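# Screw the lid onto the housing, then return tools

## Task

Take the lid from the tray and lay it flat on the housing's rim so the block under it sits inside the opening; use the larger gripper (grip85), since the lid is too wide for grip50. Put one screw from the screw feeder through every lid hole and tighten each one by motor: a screw counts as tight only when the driver stopped on its own at torque (driver_stopped_at_torque=1), and it must not be turned or moved afterwards. A screw that was pushed in rather than turned must be fully backed out and driven again. No screw may be left inside the housing. Afterwards, release everything, hang every tool in the stand slot it came from, and move the arm well away from the tools. A locked-on tool counts as part of the arm.

## Robot and tools

ROBOT. One arm with a tool changer at its wrist. Three tools hang in a stand: grip50 (small parallel gripper), grip85 (larger gripper) and driver (screwdriver with a suction sleeve). tool_id shows which one is attached (or none). Cameras: cam_high, cam_low, cam_wrist (fisheye on the hand).

FRAMES. Reported positions use the scene frame: origin on the table top under the arm base, +z up, +y to the left when facing along +x. end_effector_position (m) and end_effector_quat_wxyz are for the centre of the changer's flat face. The face has its own axes; its z points outward from the arm. Tool points, in mm along face x, y, z: grip50 grip point (0, -25, 180); grip85 grip point (0, 0, 173) when closed, 13 mm closer when fully open; driver hex-key tip (66, 20, 345). Both grippers close along face x.

ROW FORMAT. Every movement is a row of 16 numbers, each in [-1, 1], in this order: dx, dy, dz, rx, ry, rz, tool/lock, grip50_position, grip50_force_limit, grip50_speed, grip85_position, grip85_force_limit, grip85_speed, driver_spindle, driver_torque_limit, driver_sleeve_vacuum. The first six are an offset, not a pose: a target displacement of the changer face relative to where it measured at the start of that action (for a call's first action, the last pose a result reported), expressed in the face's own axes. 1.0 equals 0.6 m for dx, dy, dz and 180 degrees for the rotation vector rx, ry, rz. Each row in an action is relative to that same start, not to the previous row. Per control step the commanded pose is clipped to 70 mm and 16 degrees from the measured pose, so big offsets need several actions.
Tool fields: lock >0 locks, <0 unlocks, 0 keeps the last command. Gripper position +1 = fully open (50 or 85 mm); -1 closes until blocked (pads meet near -0.65 for grip50, -0.8 for grip85). force_limit maps -1..+1 to about 20 N..185 N (grip50) or 235 N (grip85); speed -1..+1 to about 20..150 mm/s. driver_spindle +1 = 500 rpm screwing in, -1 = out; it keeps running between actions, so finish actions with 0. driver_torque_limit -1..+1 = 0.3..1.2 N m. driver_sleeve_vacuum >0.01 = suction on (holds a screw). Tool fields act only when that tool is attached and ready.

TOOLS (calls).
- execute_actions {actions}: a list of actions; each action is a list of up to 15 rows, one per 1/30 s step; a short table repeats its final row to fill 15 steps. An empty list just returns state and images.
- move {target, speed, blocking}: target is one 16-number row, its offset taken from the pose in the latest result showing one; the face travels a straight path there. speed in m/s, 0.002 to 0.5 (default 0.25), rotation up to twice that in rad/s; path 0.5 to 10 s. It does not avoid obstacles and may overshoot speed. blocking=false returns after 0.5 s; then use wait or stop before other motion.
- wait {seconds 0 to 10}: holds the last command.
- stop {}: brakes a running move.
- zoom_image {camera, region [x0, y0, x1, y1] pixels, at most 504 x 504}.
- finished_scene {scene}: the current scene number; irreversible, only once the goal holds.

RESULTS. State line: face pose, velocities, joint positions and torques, tool readings. plate_near, locked, unlocked, in_stand, unlock_refused concern the changer. Gripper object_status: 0 moving, 1 blocked while opening, 2 blocked while closing (a real grip), 3 reached target or pads met. grip50 opening mm is about (250 - grip50_position_measured) x 0.202; grip85 counts: 78 = 60 mm, 130 = 40 mm, 180 = 20 mm, 230 = closed. Driver readings: driver_screw_detected, driver_sleeve_vacuum_kpa, driver_turns (positive inward), driver_stopped_at_torque. A move adds a move: line (done, off_target, moving, held, fault; limits=paced means clipped, limits=held means some steps blocked, after which it can jump fast) plus distance to target. "Hand target" is the pose now being driven to; "pose unreachable" means the clearance check altered the command; HELD marks held steps. Readings show n/a while a tool starts up.

PROCEDURES. Pick up: put the face flat on the tool plate, within about 1 mm and 1 degree, with face -y toward the open side of the fork; when plate_near=1 send lock +1 and wait for locked=1, then for numeric readings (grippers close then open by themselves). Remove: lift 10 to 30 mm, slide at least 110 mm along face -y out of the fork, then raise. Return by the reverse path to the original slot; when in_stand=1, hold still, lock -1, wait for unlocked=1. Slots are 180 mm apart; the driver's fittings pass just outside the fork arm on the face's +x side. Screwing: push the key onto the head about 2 mm past contact, turn slowly (spindle about ±0.2 or less) and follow the screw, 0.7 mm per turn. It stops at 95% of the torque limit; a restart requires spindle at 0 or below for 0.5 s. If a screw won't loosen, raise the torque limit.

AVOID. Dropping, slamming or hard pushing; knocking anything off the table (fails the task); joint overloads (load limits about 17 to 54 N m; a fault reverses the joint and pauses 10 s); overheating motors (warning at 65 °C, brakes at 80 °C); leaving the spindle running. Occasional small pushes on loose objects may occur.

Each tool is called after "Request:" as name([rows], argument=value, ...), one row to a line, values as JSON.

## Session

Request:
execute_actions(actions=[])

Scene clock: 0.00 s.
end_effector_position=(+0.4586, -0.0205, +0.3200) locked=0 unlocked=1 plate_near=0 in_stand=0 unlock_refused=0 tool_id=none grip50_position_measured=n/a grip50_object_status=n/a grip85_position_measured=n/a grip85_object_status=n/a driver_sleeve_vacuum_kpa=n/a driver_screw_detected=n/a driver_stopped_at_torque=n/a driver_turns=n/a end_effector_quat_wxyz=(-0.002, +0.721, +0.693, +0.003) end_effector_velocity=(+0.001, +0.000, +0.000) end_effector_angular_velocity=(-0.000, -0.002, +0.001)
Joint positions: [-0.001 -0.271 -0.835  0.002 -0.563 -0.003]
Joint velocities: [ 0.001  0.    -0.001 -0.     0.002 -0.   ]
Joint torques (N m, as the arm reports them, + toward a larger angle): no reading
Motor temperatures (°C, as the motors report them): [30 29 35 32 39 39]
Hand target: +0.459, -0.021, +0.320; -0.002, +0.721, +0.693, +0.003

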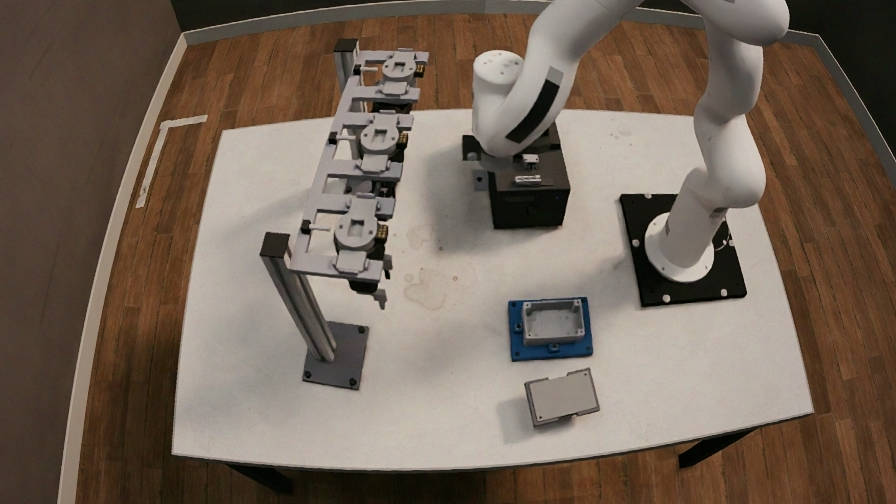

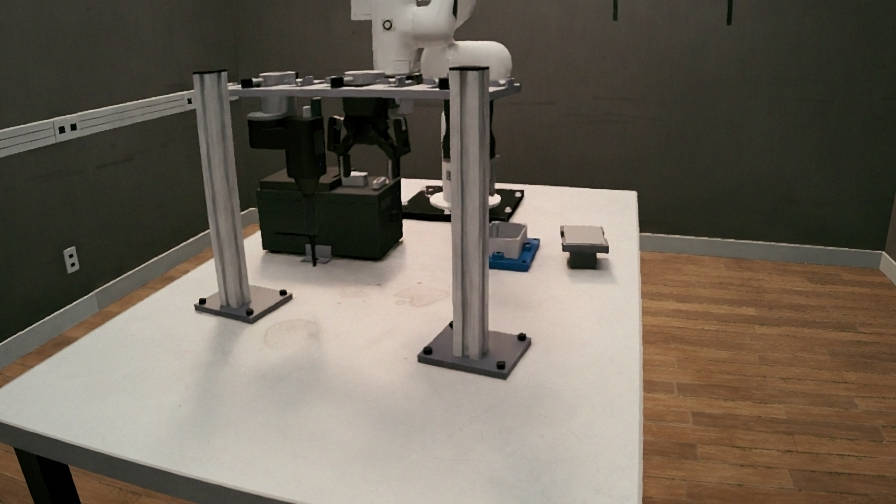

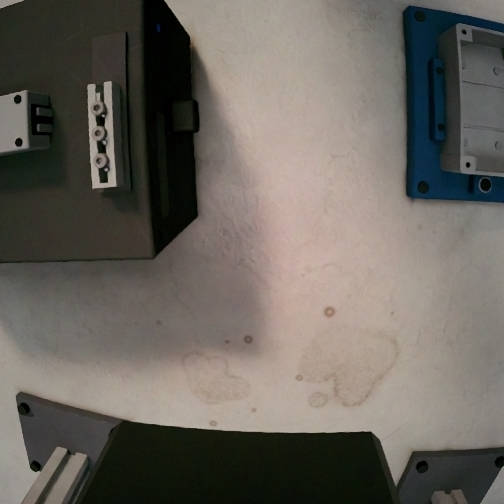

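Request:
zoom_image(camera="cam_high", region=[250, 30, 450, 320])

Request:
zoom_image(camera="cam_high", region=[480, 280, 640, 440])

Request:
zoom_image(camera="cam_low", region=[200, 50, 620, 300])

Region (250, 30, 450, 320) of cam_high's 896x504 image, scaled by 1.738, with more detail than that image has; it fills the left 348 columns of this view, and the rest is white.

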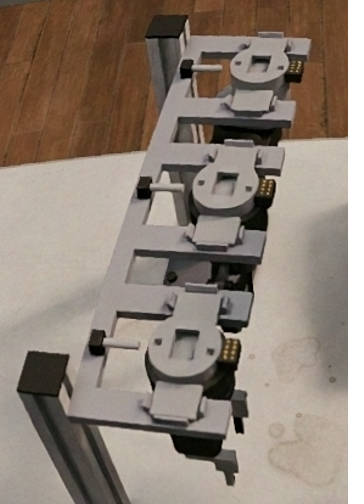

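Region (480, 280, 640, 440) of cam_high's 896x504 image, scaled by 3.150, with more detail than that image has.

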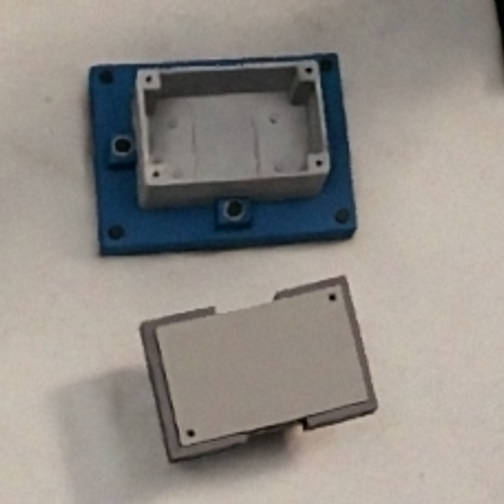

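Region (200, 50, 620, 300) of cam_low's 896x504 image, scaled by 1.200, with more detail than that image has; it fills the top 300 rows of this view, and the rest is white.

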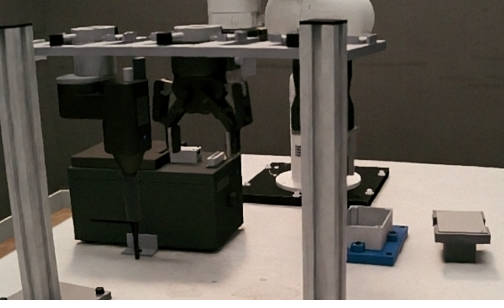

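Request:
move(target=[0,0,-0.4,0,0,0,0,0,0,0,0,0,0,0,0,0])

Request:
move(target=[0.04,0.2,0,0,0,0,0,0,0,0,0,0,0,0,0,0])

Scene clock: 57.07 s.
end_effector_position=(+0.4583, -0.0219, +0.5595) locked=0 unlocked=1 plate_near=0 in_stand=0 unlock_refused=0 tool_id=none grip50_position_measured=n/a grip50_object_status=n/a grip85_position_measured=n/a grip85_object_status=n/a driver_sleeve_vacuum_kpa=n/a driver_screw_detected=n/a driver_stopped_at_torque=n/a driver_turns=n/a end_effector_quat_wxyz=(-0.002, +0.721, +0.693, +0.003) end_effector_velocity=(+0.000, +0.000, +0.002) end_effector_angular_velocity=(+0.000, -0.002, +0.001)
Joint positions: [-0.001 -0.027 -1.139  0.002 -1.111 -0.003]
Joint velocities: [ 0.     0.001 -0.005  0.    -0.003 -0.   ]
Joint torques (N m, as the arm reports them, + toward a larger angle): [ -1.92  21.66 -18.03   0.01   0.07  -0.4 ]
Motor temperatures (°C, as the motors report them): [30 30 36 32 39 39]
Hand target: +0.458, -0.022, +0.560; -0.002, +0.721, +0.693, +0.003
Off the commanded pose: 0.001 m, 0 deg.
move: done
camera_calibration (this result's frames):
cam_wrist: T_world_to_cam=[[-0.00361975, 0.999983, -0.00448947, 0.0221472], [0.971053, 0.00458722, 0.238818, -0.518889], [0.238835, -0.00349505, -0.971054, 0.480162], [0, 0, 0, 1]] pos_world=[0.389269, -0.0180884, 0.590283]

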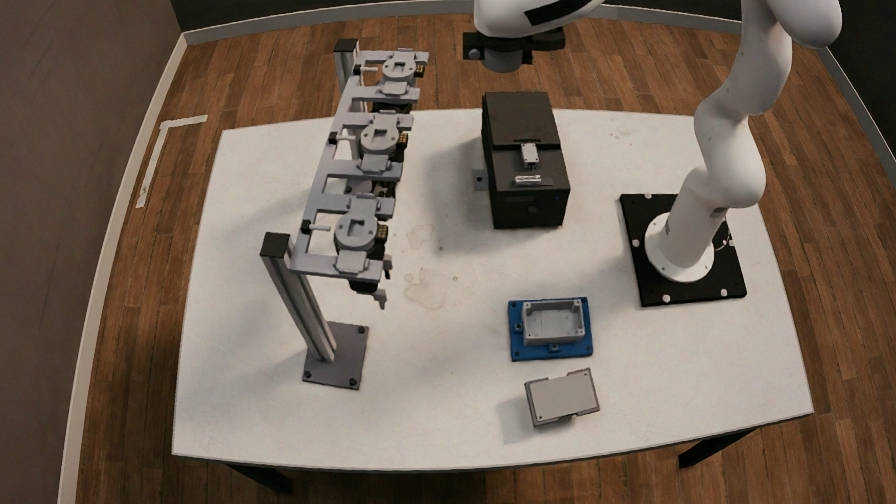

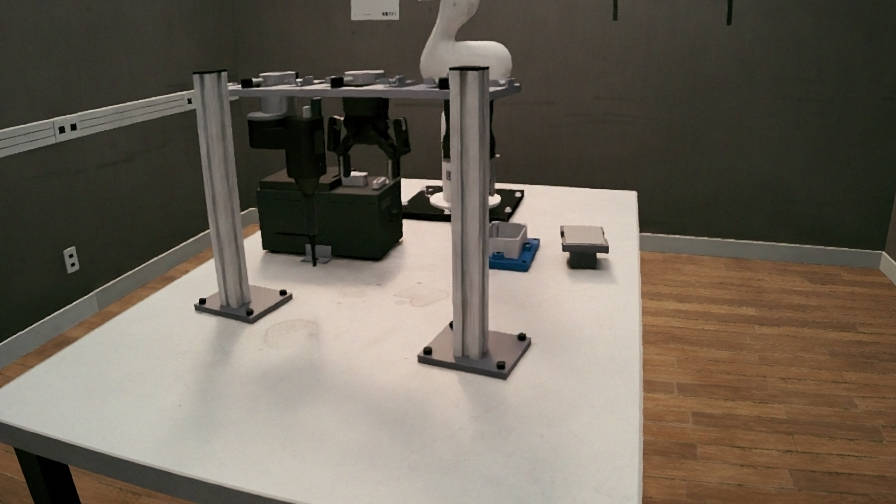

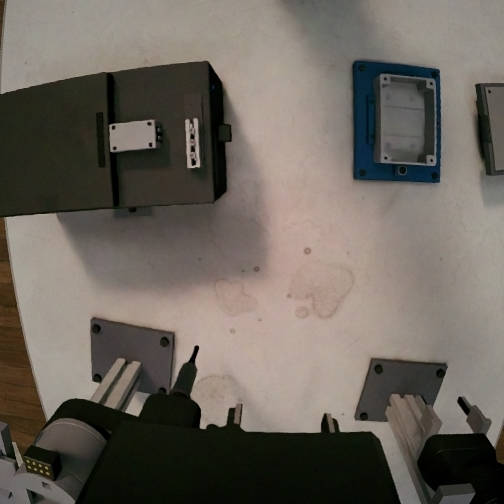

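Scene clock: 58.07 s.
end_effector_position=(+0.5789, -0.0029, +0.5598) locked=0 unlocked=1 plate_near=0 in_stand=0 unlock_refused=0 tool_id=none grip50_position_measured=n/a grip50_object_status=n/a grip85_position_measured=n/a grip85_object_status=n/a driver_sleeve_vacuum_kpa=n/a driver_screw_detected=n/a driver_stopped_at_torque=n/a driver_turns=n/a end_effector_quat_wxyz=(-0.002, +0.721, +0.693, +0.003) end_effector_velocity=(+0.001, +0.001, -0.001) end_effector_angular_velocity=(+0.000, +0.003, +0.000)
Joint positions: [ 0.04  -0.336 -1.497  0.002 -1.16   0.039]
Joint velocities: [ 0.001 -0.004 -0.004  0.    -0.003  0.001]
Joint torques (N m, as the arm reports them, + toward a larger angle): [ -1.72  37.17 -18.34   0.56  -0.04  -0.33]
Motor temperatures (°C, as the motors report them): [30 30 36 32 39 39]
Hand target: +0.579, -0.003, +0.560; -0.002, +0.721, +0.693, +0.003
Off the commanded pose: 0.000 m, 0 deg.
move: done
camera_calibration (this result's frames):
cam_wrist: T_world_to_cam=[[-0.00365435, 0.999984, -0.00440365, 0.00354403], [0.971034, 0.00460059, 0.238897, -0.63623], [0.238914, -0.00340308, -0.971035, 0.451683], [0, 0, 0, 1]] pos_world=[0.509901, 0.000920174, 0.590609]

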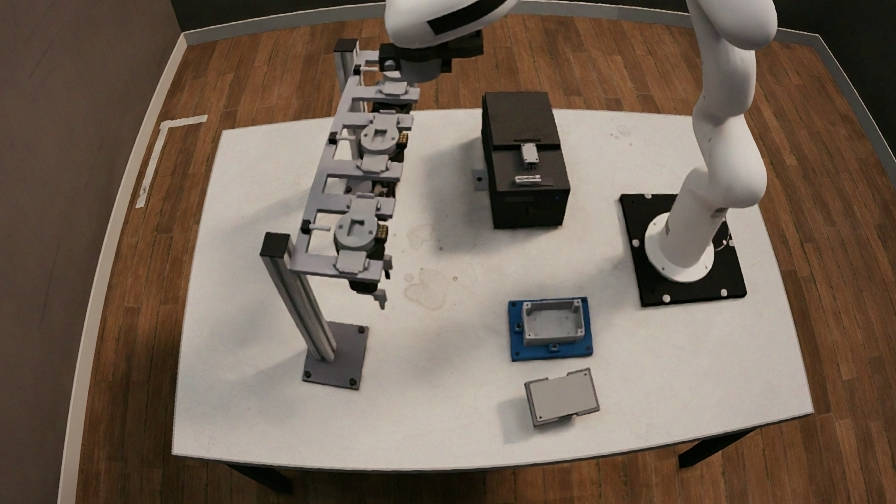

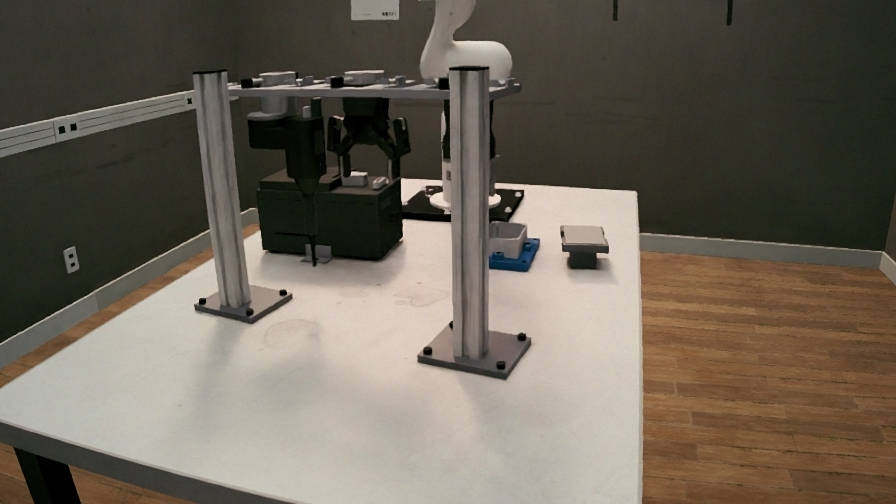

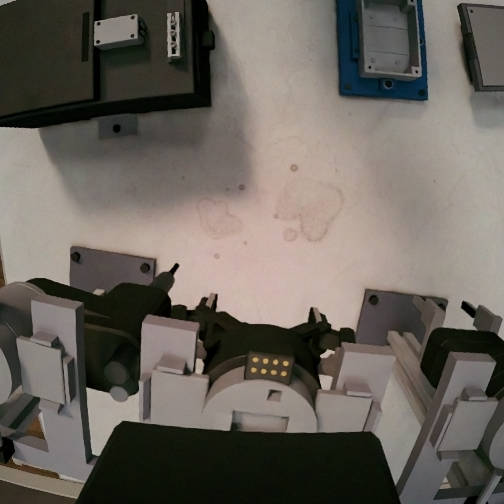

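Request:
zoom_image(camera="cam_wrist", region=[0, 250, 504, 504])

Request:
zoom_image(camera="cam_high", region=[300, 90, 440, 290])

Region (0, 250, 504, 504) of cam_wrist's 504x504 image, scaled by 1.000; it fills the top 254 rows of this view, and the rest is white.

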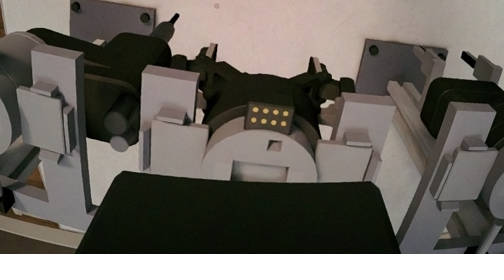

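Region (300, 90, 440, 290) of cam_high's 896x504 image, scaled by 2.520, with more detail than that image has; it fills the left 353 columns of this view, and the rest is white.

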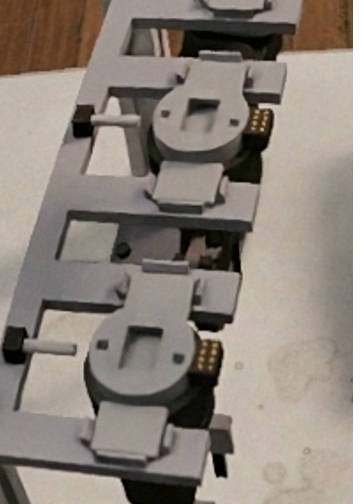

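Request:
move(target=[0.0127,0.11,0.15,0,0,0.037,0,0,0,0,0,0,0,0,0,0])

Scene clock: 136.57 s.
end_effector_position=(+0.6451, +0.0025, +0.4704) locked=0 unlocked=1 plate_near=0 in_stand=0 unlock_refused=0 tool_id=none grip50_position_measured=n/a grip50_object_status=n/a grip85_position_measured=n/a grip85_object_status=n/a driver_sleeve_vacuum_kpa=n/a driver_screw_detected=n/a driver_stopped_at_torque=n/a driver_turns=n/a end_effector_quat_wxyz=(-0.002, +0.760, +0.650, +0.003) end_effector_velocity=(+0.000, +0.000, -0.002) end_effector_angular_velocity=(-0.000, +0.003, +0.000)
Joint positions: [ 0.048 -0.545 -1.583  0.002 -1.036  0.162]
Joint velocities: [ 0.001 -0.003  0.    -0.     0.     0.001]
Joint torques (N m, as the arm reports them, + toward a larger angle): [ -0.79  46.27 -17.56   0.12  -0.02  -0.23]
Motor temperatures (°C, as the motors report them): [30 30 37 32 39 39]
Hand target: +0.645, +0.003, +0.470; -0.002, +0.760, +0.650, +0.003
Off the commanded pose: 0.001 m, 0 deg.
move: done
camera_calibration (this result's frames):
cam_wrist: T_world_to_cam=[[0.112441, 0.993649, -0.00427171, -0.0769584], [0.965068, -0.108181, 0.238624, -0.674925], [0.236647, -0.0309537, -0.971103, 0.3506], [0, 0, 0, 1]] pos_world=[0.577033, 0.0143081, 0.501193]

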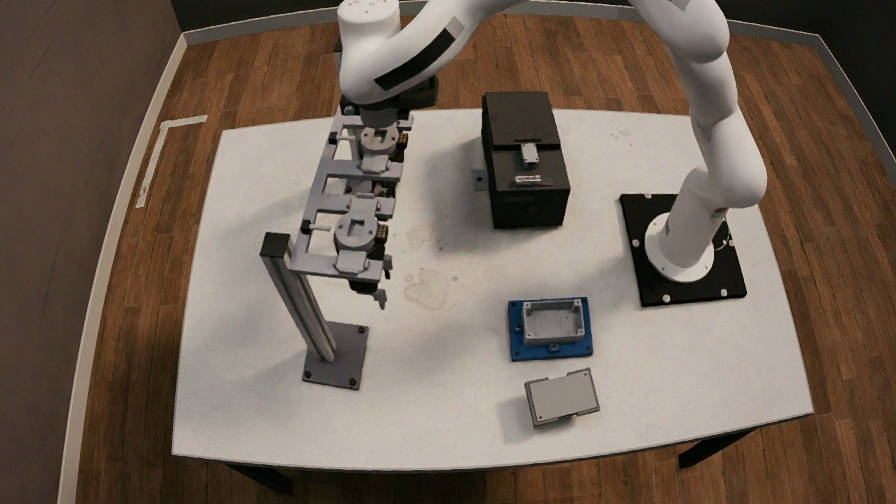

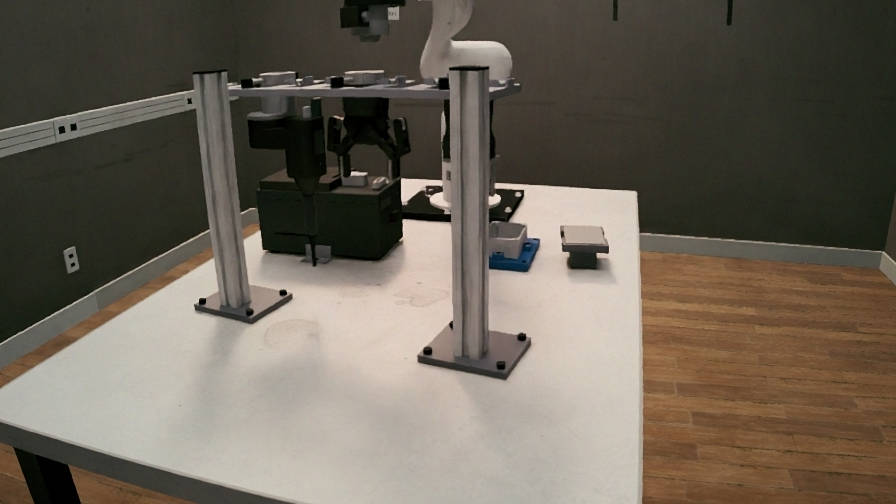

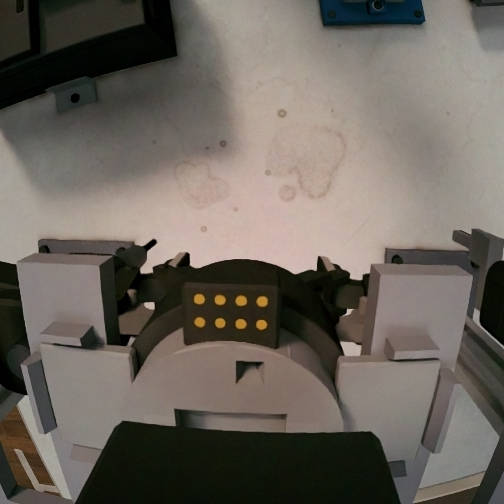

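Request:
move(target=[-0.004,0.015,0.065,0,0,0,0,0,0,0,0,0,0,0,0,0], speed=0.1)

Scene clock: 157.53 s.
end_effector_position=(+0.6537, -0.0010, +0.4316) locked=0 unlocked=1 plate_near=0 in_stand=0 unlock_refused=0 tool_id=none grip50_position_measured=n/a grip50_object_status=n/a grip85_position_measured=n/a grip85_object_status=n/a driver_sleeve_vacuum_kpa=n/a driver_screw_detected=n/a driver_stopped_at_torque=n/a driver_turns=n/a end_effector_quat_wxyz=(-0.002, +0.760, +0.650, +0.003) end_effector_velocity=(+0.000, -0.000, -0.000) end_effector_angular_velocity=(+0.001, -0.002, -0.001)
Joint positions: [ 0.042 -0.591 -1.563  0.002 -0.97   0.157]
Joint velocities: [-0.    -0.001  0.     0.001  0.002 -0.   ]
Joint torques (N m, as the arm reports them, + toward a larger angle): [ -2.27  47.45 -17.35   0.34   0.01  -0.36]
Motor temperatures (°C, as the motors report them): [30 31 37 32 39 39]
Hand target: +0.654, -0.001, +0.431; -0.002, +0.760, +0.650, +0.003
Off the commanded pose: 0.000 m, 0 deg.
move: done
camera_calibration (this result's frames):
cam_wrist: T_world_to_cam=[[0.112532, 0.993639, -0.00430025, -0.0746177], [0.964986, -0.108253, 0.238922, -0.674408], [0.236936, -0.0310361, -0.971029, 0.310603], [0, 0, 0, 1]] pos_world=[0.585598, 0.010776, 0.462414]

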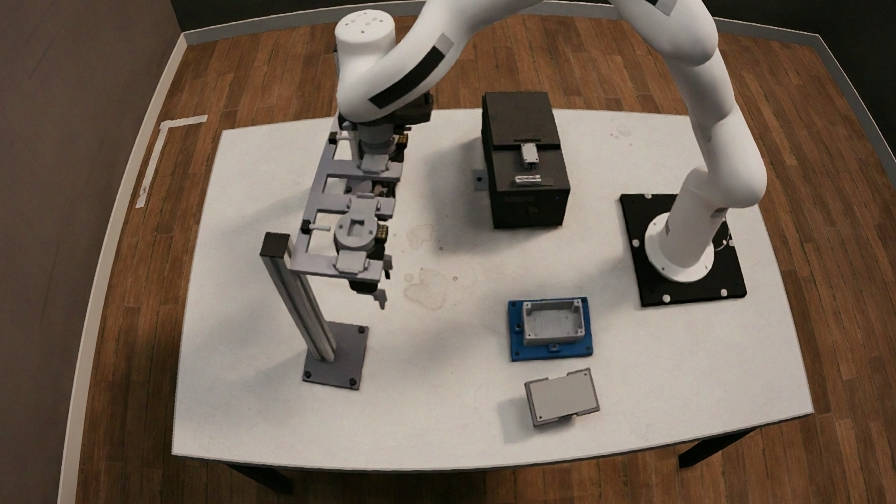

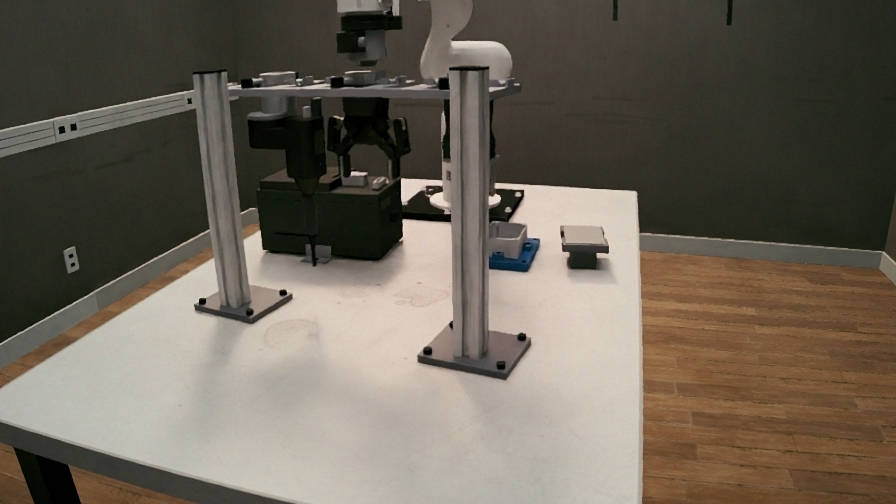

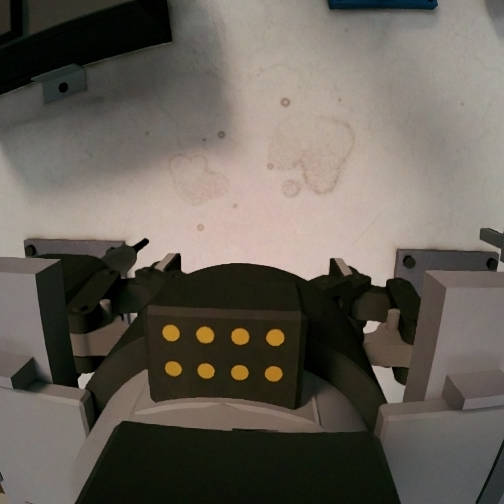

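Request:
zoom_image(camera="cam_low", region=[300, 20, 440, 120])

Region (300, 20, 440, 120) of cam_low's 896x504 image, scaled by 3.600, with more detail than that image has; it fills the top 360 rows of this view, and the rest is white.

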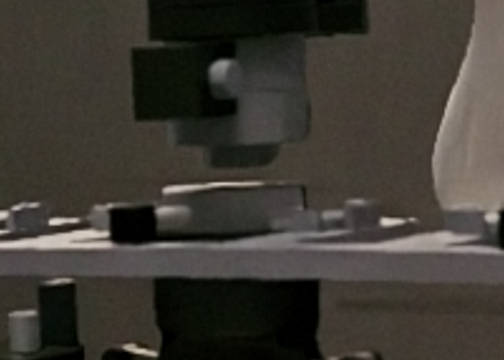

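Request:
move(target=[-0.002,0,0.022,0,0,0,0,0,0,0,0,0,0,0,0,0], speed=0.03)

Request:
zoom_image(camera="cam_low", region=[320, 40, 410, 100])

Request:
zoom_image(camera="cam_high", region=[330, 100, 430, 180])

Scene clock: 187.57 s.
end_effector_position=(+0.6540, -0.0021, +0.4209) locked=0 unlocked=1 plate_near=0 in_stand=0 unlock_refused=0 tool_id=none grip50_position_measured=n/a grip50_object_status=n/a grip85_position_measured=n/a grip85_object_status=n/a driver_sleeve_vacuum_kpa=n/a driver_screw_detected=n/a driver_stopped_at_torque=n/a driver_turns=n/a end_effector_quat_wxyz=(-0.001, +0.760, +0.650, +0.005) end_effector_velocity=(-0.000, +0.000, -0.002) end_effector_angular_velocity=(-0.000, +0.000, +0.001)
Joint positions: [ 0.04  -0.598 -1.549  0.002 -0.945  0.155]
Joint velocities: [ 0.    -0.001  0.004 -0.     0.005 -0.001]
Joint torques (N m, as the arm reports them, + toward a larger angle): [-1.57 22.04 -7.94 -0.06  0.75 -0.18]
Motor temperatures (°C, as the motors report them): [30 31 37 32 39 39]
Hand target: +0.654, -0.002, +0.418; -0.002, +0.760, +0.650, +0.003
Off the commanded pose: 0.003 m, 0 deg.
move: done
camera_calibration (this result's frames):
cam_wrist: T_world_to_cam=[[0.112609, 0.993632, -0.00384938, -0.0738493], [0.964103, -0.108323, 0.242427, -0.6732], [0.240466, -0.0310105, -0.970162, 0.297414], [0, 0, 0, 1]] pos_world=[0.585833, 0.00967893, 0.451457]

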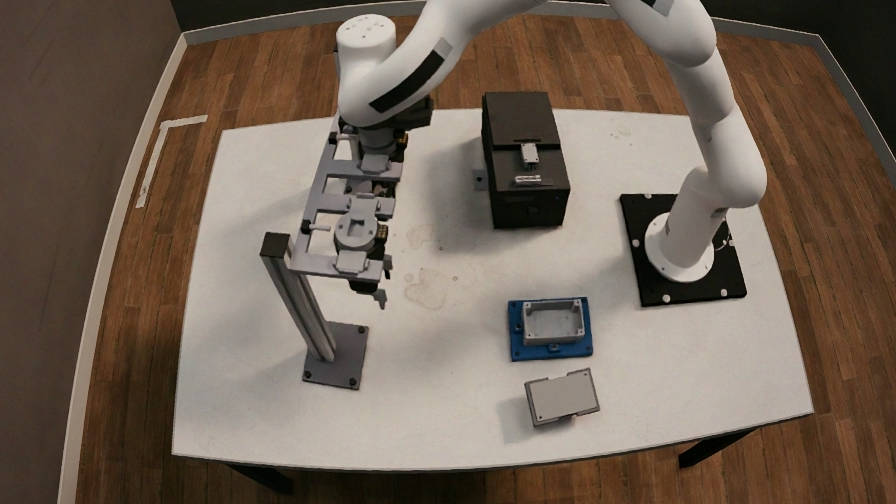

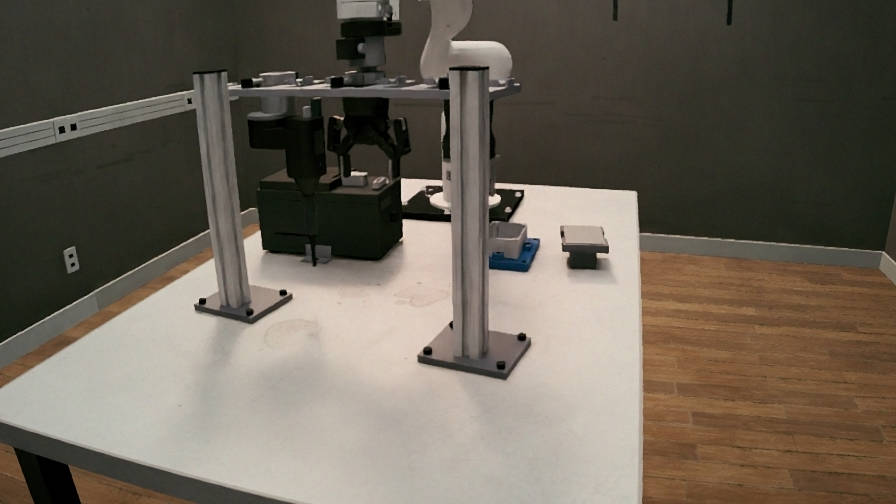

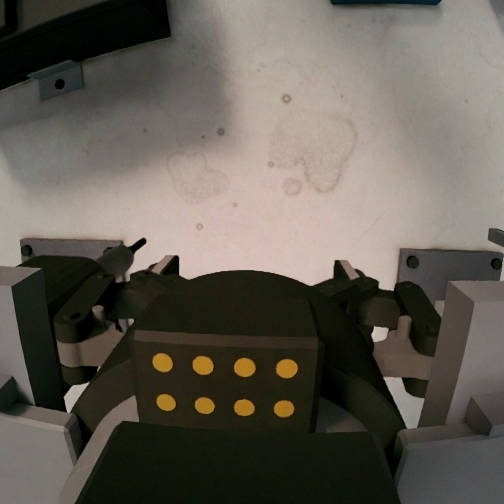

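Region (320, 40, 410, 100) of cam_low's 896x504 image, scaled by 5.600, with more detail than that image has.

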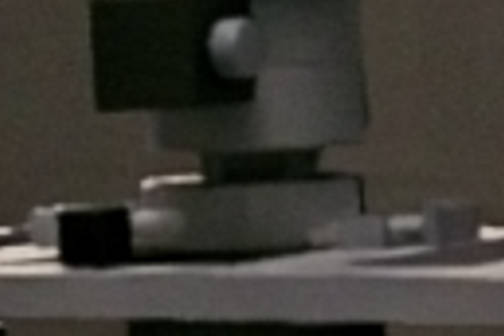

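Region (330, 100, 430, 180) of cam_high's 896x504 image, scaled by 5.040, with more detail than that image has; it fills the top 403 rows of this view, and the rest is white.

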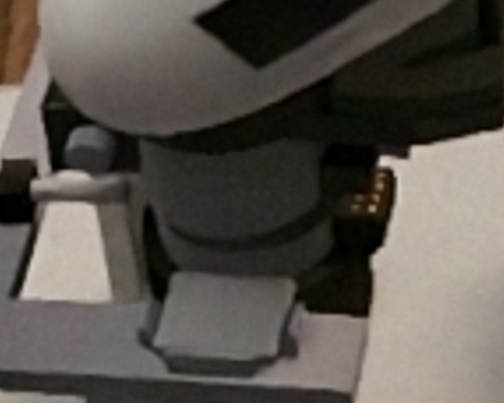

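Request:
move(target=[-0.0042,0,-0.005,0,0,0,0,0,0,0,0,0,0,0,0,0], speed=0.02)

Request:
move(target=[0,0,0.012,0,0,0,0,0,0,0,0,0,0,0,0,0], speed=0.01)

Request:
zoom_image(camera="cam_low", region=[320, 40, 410, 100])

Scene clock: 202.80 s.
end_effector_position=(+0.6535, -0.0046, +0.4234) locked=0 unlocked=1 plate_near=0 in_stand=0 unlock_refused=0 tool_id=none grip50_position_measured=n/a grip50_object_status=n/a grip85_position_measured=n/a grip85_object_status=n/a driver_sleeve_vacuum_kpa=n/a driver_screw_detected=n/a driver_stopped_at_torque=n/a driver_turns=n/a end_effector_quat_wxyz=(-0.001, +0.760, +0.650, +0.004) end_effector_velocity=(+0.001, +0.001, +0.003) end_effector_angular_velocity=(-0.000, -0.007, +0.001)
Joint positions: [ 0.036 -0.595 -1.55   0.002 -0.951  0.151]
Joint velocities: [ 0.001  0.003 -0.004 -0.     0.    -0.   ]
Joint torques (N m, as the arm reports them, + toward a larger angle): [ -1.03  47.27 -17.67   0.05  -0.02  -0.23]
Motor temperatures (°C, as the motors report them): [30 31 37 32 39 39]
Hand target: +0.654, -0.005, +0.424; -0.001, +0.760, +0.650, +0.005
Off the commanded pose: 0.001 m, 0 deg.
move: done
camera_calibration (this result's frames):
cam_wrist: T_world_to_cam=[[0.1126, 0.993632, -0.00397174, -0.0712209], [0.964326, -0.108313, 0.241545, -0.673346], [0.239577, -0.0310279, -0.970381, 0.300538], [0, 0, 0, 1]] pos_world=[0.585342, 0.0071603, 0.453997]

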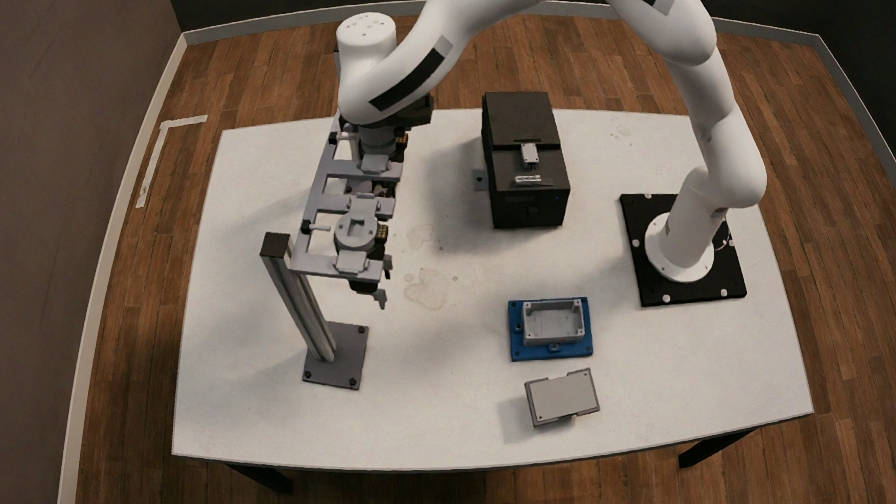

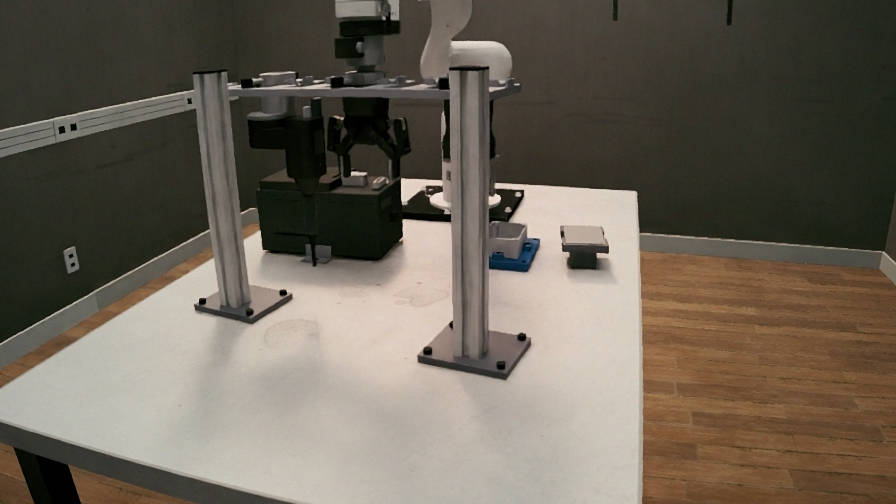

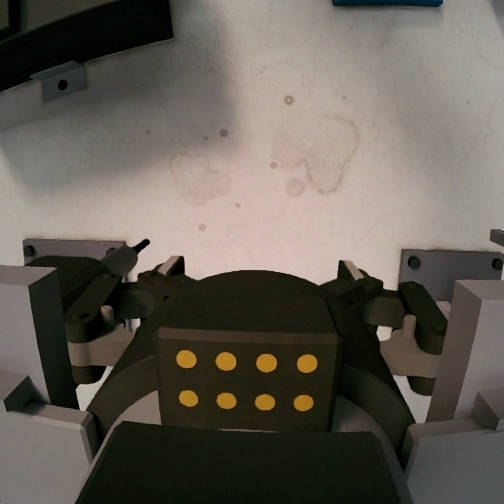

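Scene clock: 203.73 s.
end_effector_position=(+0.6535, -0.0046, +0.4163) locked=0 unlocked=1 plate_near=0 in_stand=0 unlock_refused=0 tool_id=none grip50_position_measured=n/a grip50_object_status=n/a grip85_position_measured=n/a grip85_object_status=n/a driver_sleeve_vacuum_kpa=n/a driver_screw_detected=n/a driver_stopped_at_torque=n/a driver_turns=n/a end_effector_quat_wxyz=(-0.001, +0.760, +0.650, +0.004) end_effector_velocity=(+0.000, -0.000, -0.001) end_effector_angular_velocity=(-0.000, -0.002, -0.000)
Joint positions: [ 0.036 -0.601 -1.542  0.002 -0.937  0.151]
Joint velocities: [-0.001 -0.001  0.001 -0.     0.004 -0.   ]
Joint torques (N m, as the arm reports them, + toward a larger angle): [ -1.86  47.33 -17.5    0.01   0.41  -0.39]
Motor temperatures (°C, as the motors report them): [30 31 37 32 39 39]
Hand target: +0.654, -0.005, +0.416; -0.001, +0.760, +0.650, +0.004
Off the commanded pose: 0.000 m, 0 deg.
move: done
camera_calibration (this result's frames):
cam_wrist: T_world_to_cam=[[0.112593, 0.993633, -0.00401452, -0.0712805], [0.964412, -0.108307, 0.241202, -0.671492], [0.239232, -0.0310293, -0.970467, 0.293919], [0, 0, 0, 1]] pos_world=[0.585306, 0.00721942, 0.446918]

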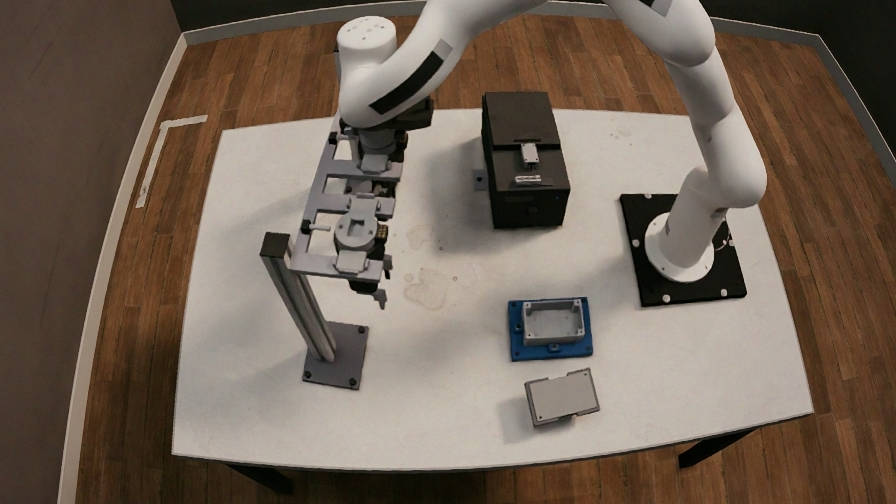

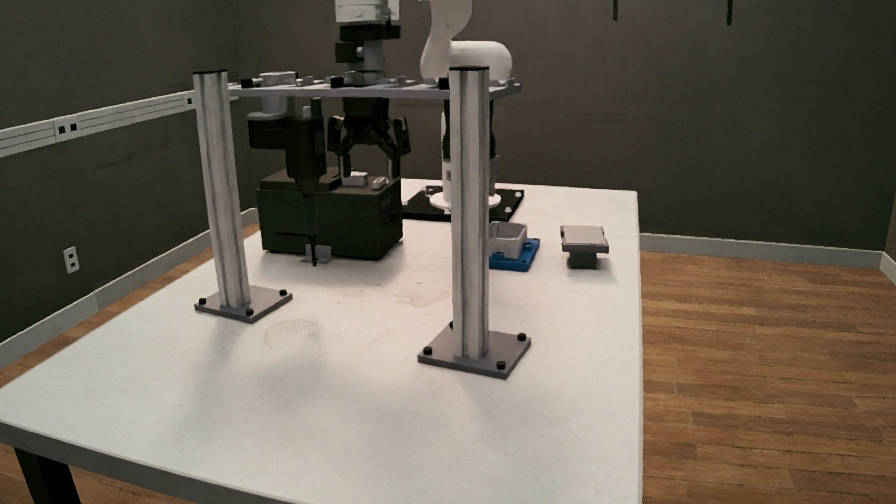

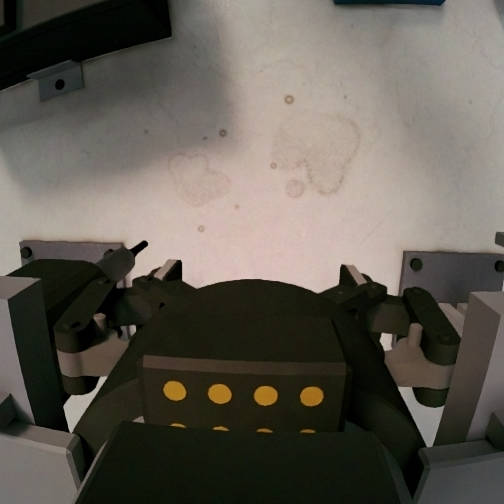

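Region (320, 40, 410, 100) of cam_low's 896x504 image, scaled by 5.600, with more detail than that image has.

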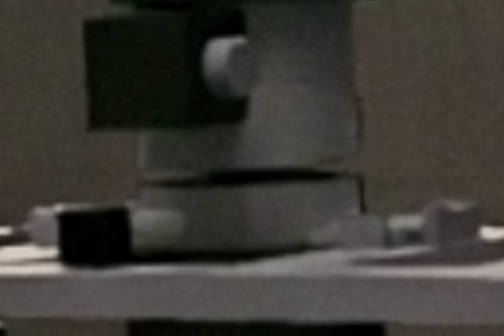

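Going in. Continue down.

Request:
move(target=[0,0,0.011,0,0,0,0,0,0,0,0,0,0,0,0,0], speed=0.01)

Scene clock: 207.87 s.
end_effector_position=(+0.6533, -0.0047, +0.4113) locked=0 unlocked=1 plate_near=1 in_stand=1 unlock_refused=0 tool_id=none grip50_position_measured=n/a grip50_object_status=n/a grip85_position_measured=n/a grip85_object_status=n/a driver_sleeve_vacuum_kpa=n/a driver_screw_detected=n/a driver_stopped_at_torque=n/a driver_turns=n/a end_effector_quat_wxyz=(-0.001, +0.760, +0.650, +0.004) end_effector_velocity=(+0.000, +0.001, -0.001) end_effector_angular_velocity=(+0.000, -0.001, +0.000)
Joint positions: [ 0.036 -0.604 -1.536  0.002 -0.928  0.151]
Joint velocities: [ 0.001 -0.001  0.     0.     0.003  0.   ]
Joint torques (N m, as the arm reports them, + toward a larger angle): [  4.34  20.18 -13.06   1.49   5.14  -0.71]
Motor temperatures (°C, as the motors report them): [30 31 37 32 39 39]
Hand target: +0.653, -0.005, +0.410; -0.001, +0.760, +0.650, +0.004
Off the commanded pose: 0.002 m, 0 deg.
move: done
camera_calibration (this result's frames):
cam_wrist: T_world_to_cam=[[0.112858, 0.993602, -0.00424844, -0.071236], [0.964479, -0.10852, 0.24084, -0.670013], [0.238838, -0.0312782, -0.970556, 0.289433], [0, 0, 0, 1]] pos_world=[0.585126, 0.00712314, 0.441974]

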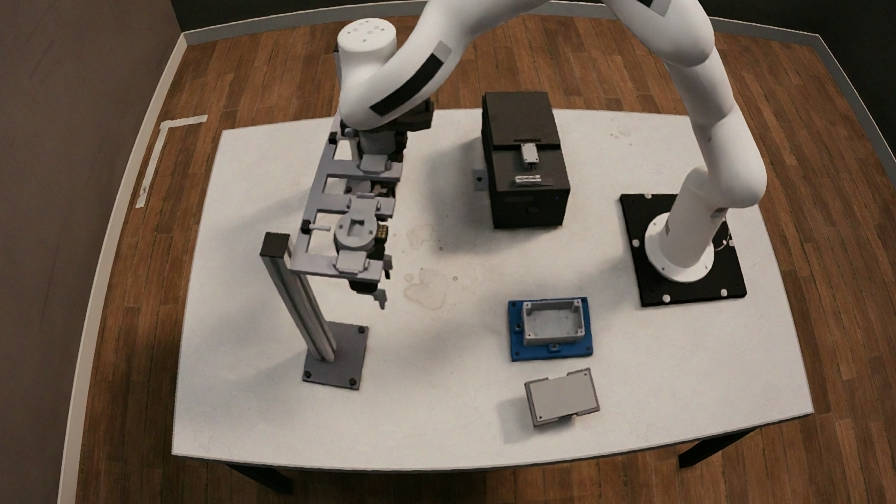

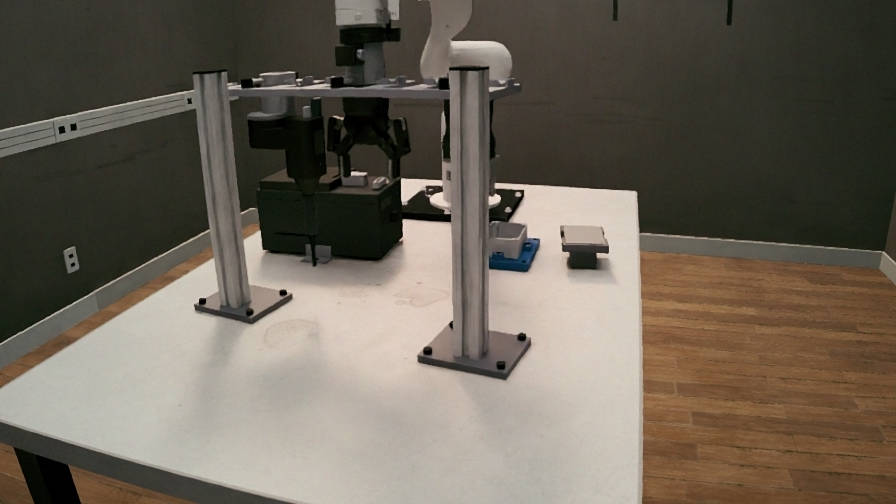

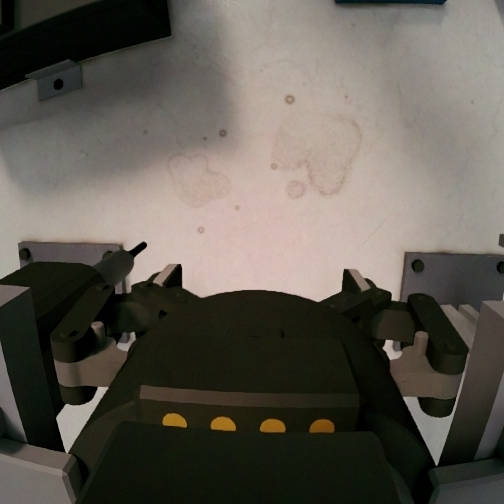

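Request:
execute_actions([
  [[0,0,0,0,0,0,1,0,0,0,1,0,0,0,0,0]],
  [[0,0,0,0,0,0,1,0,0,0,1,0,0,0,0,0]],
  [[0,0,0,0,0,0,1,0,0,0,1,0,0,0,0,0]],
])

Scene clock: 215.60 s.
end_effector_position=(+0.6533, -0.0046, +0.4117) locked=1 unlocked=0 plate_near=1 in_stand=1 unlock_refused=0 tool_id=grip85 grip50_position_measured=n/a grip50_object_status=n/a grip85_position_measured=n/a grip85_object_status=n/a driver_sleeve_vacuum_kpa=n/a driver_screw_detected=n/a driver_stopped_at_torque=n/a driver_turns=n/a end_effector_quat_wxyz=(-0.001, +0.760, +0.650, +0.004) end_effector_velocity=(+0.000, -0.000, -0.000) end_effector_angular_velocity=(-0.000, -0.002, -0.000)
Joint positions: [ 0.036 -0.604 -1.536  0.002 -0.928  0.151]
Joint velocities: [-0.    -0.     0.    -0.     0.002  0.   ]
Joint torques (N m, as the arm reports them, + toward a larger angle): [  3.77  29.36 -15.53   2.95   4.29  -0.38]
Motor temperatures (°C, as the motors report them): [30 31 36 32 40 39]
Hand target: +0.653, -0.005, +0.412; -0.001, +0.760, +0.650, +0.004
Off the commanded pose: 0.000 m, 0 deg.
Step readings (end_effector_position; steps 1 to 15: 1st action; 16 to 30: 2nd action; 31 to 45: 3rd action):
0: (+0.6532, -0.0045, +0.4111)
1: (+0.6532, -0.0045, +0.4111)
2: (+0.6532, -0.0045, +0.4112)
4: (+0.6532, -0.0045, +0.4113)
8: (+0.6532, -0.0045, +0.4113)
15: (+0.6532, -0.0046, +0.4113)
16: (+0.6532, -0.0046, +0.4113)
17: (+0.6532, -0.0046, +0.4113)
19: (+0.6532, -0.0046, +0.4113)
23: (+0.6532, -0.0046, +0.4114)
30: (+0.6533, -0.0046, +0.4117)
31: (+0.6533, -0.0046, +0.4117)
32: (+0.6533, -0.0046, +0.4117)
34: (+0.6533, -0.0046, +0.4117)
38: (+0.6533, -0.0046, +0.4117)
45: end_effector_position above
camera_calibration (this result's frames):
cam_wrist: T_world_to_cam=[[0.112428, 0.993652, -0.00405481, -0.0711469], [0.964318, -0.108123, 0.241661, -0.670346], [0.239688, -0.0310796, -0.970352, 0.289175], [0, 0, 0, 1]] pos_world=[0.585114, 0.00720288, 0.44231]

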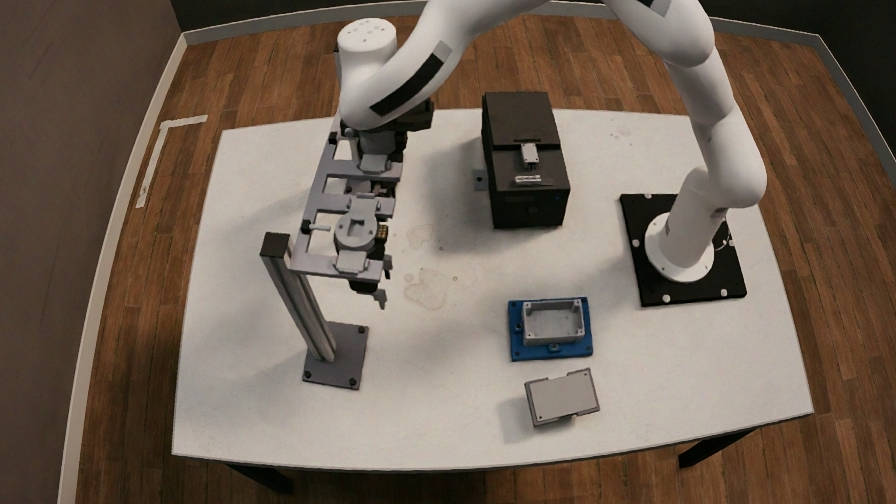

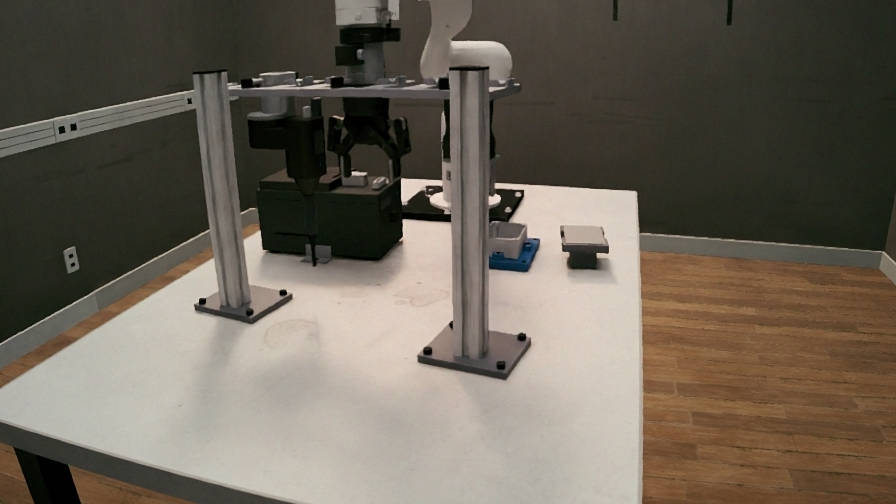

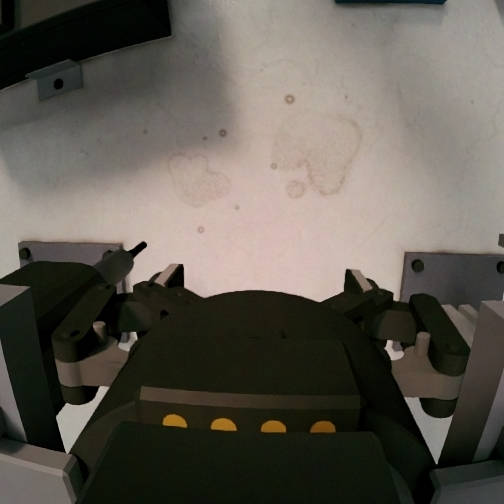

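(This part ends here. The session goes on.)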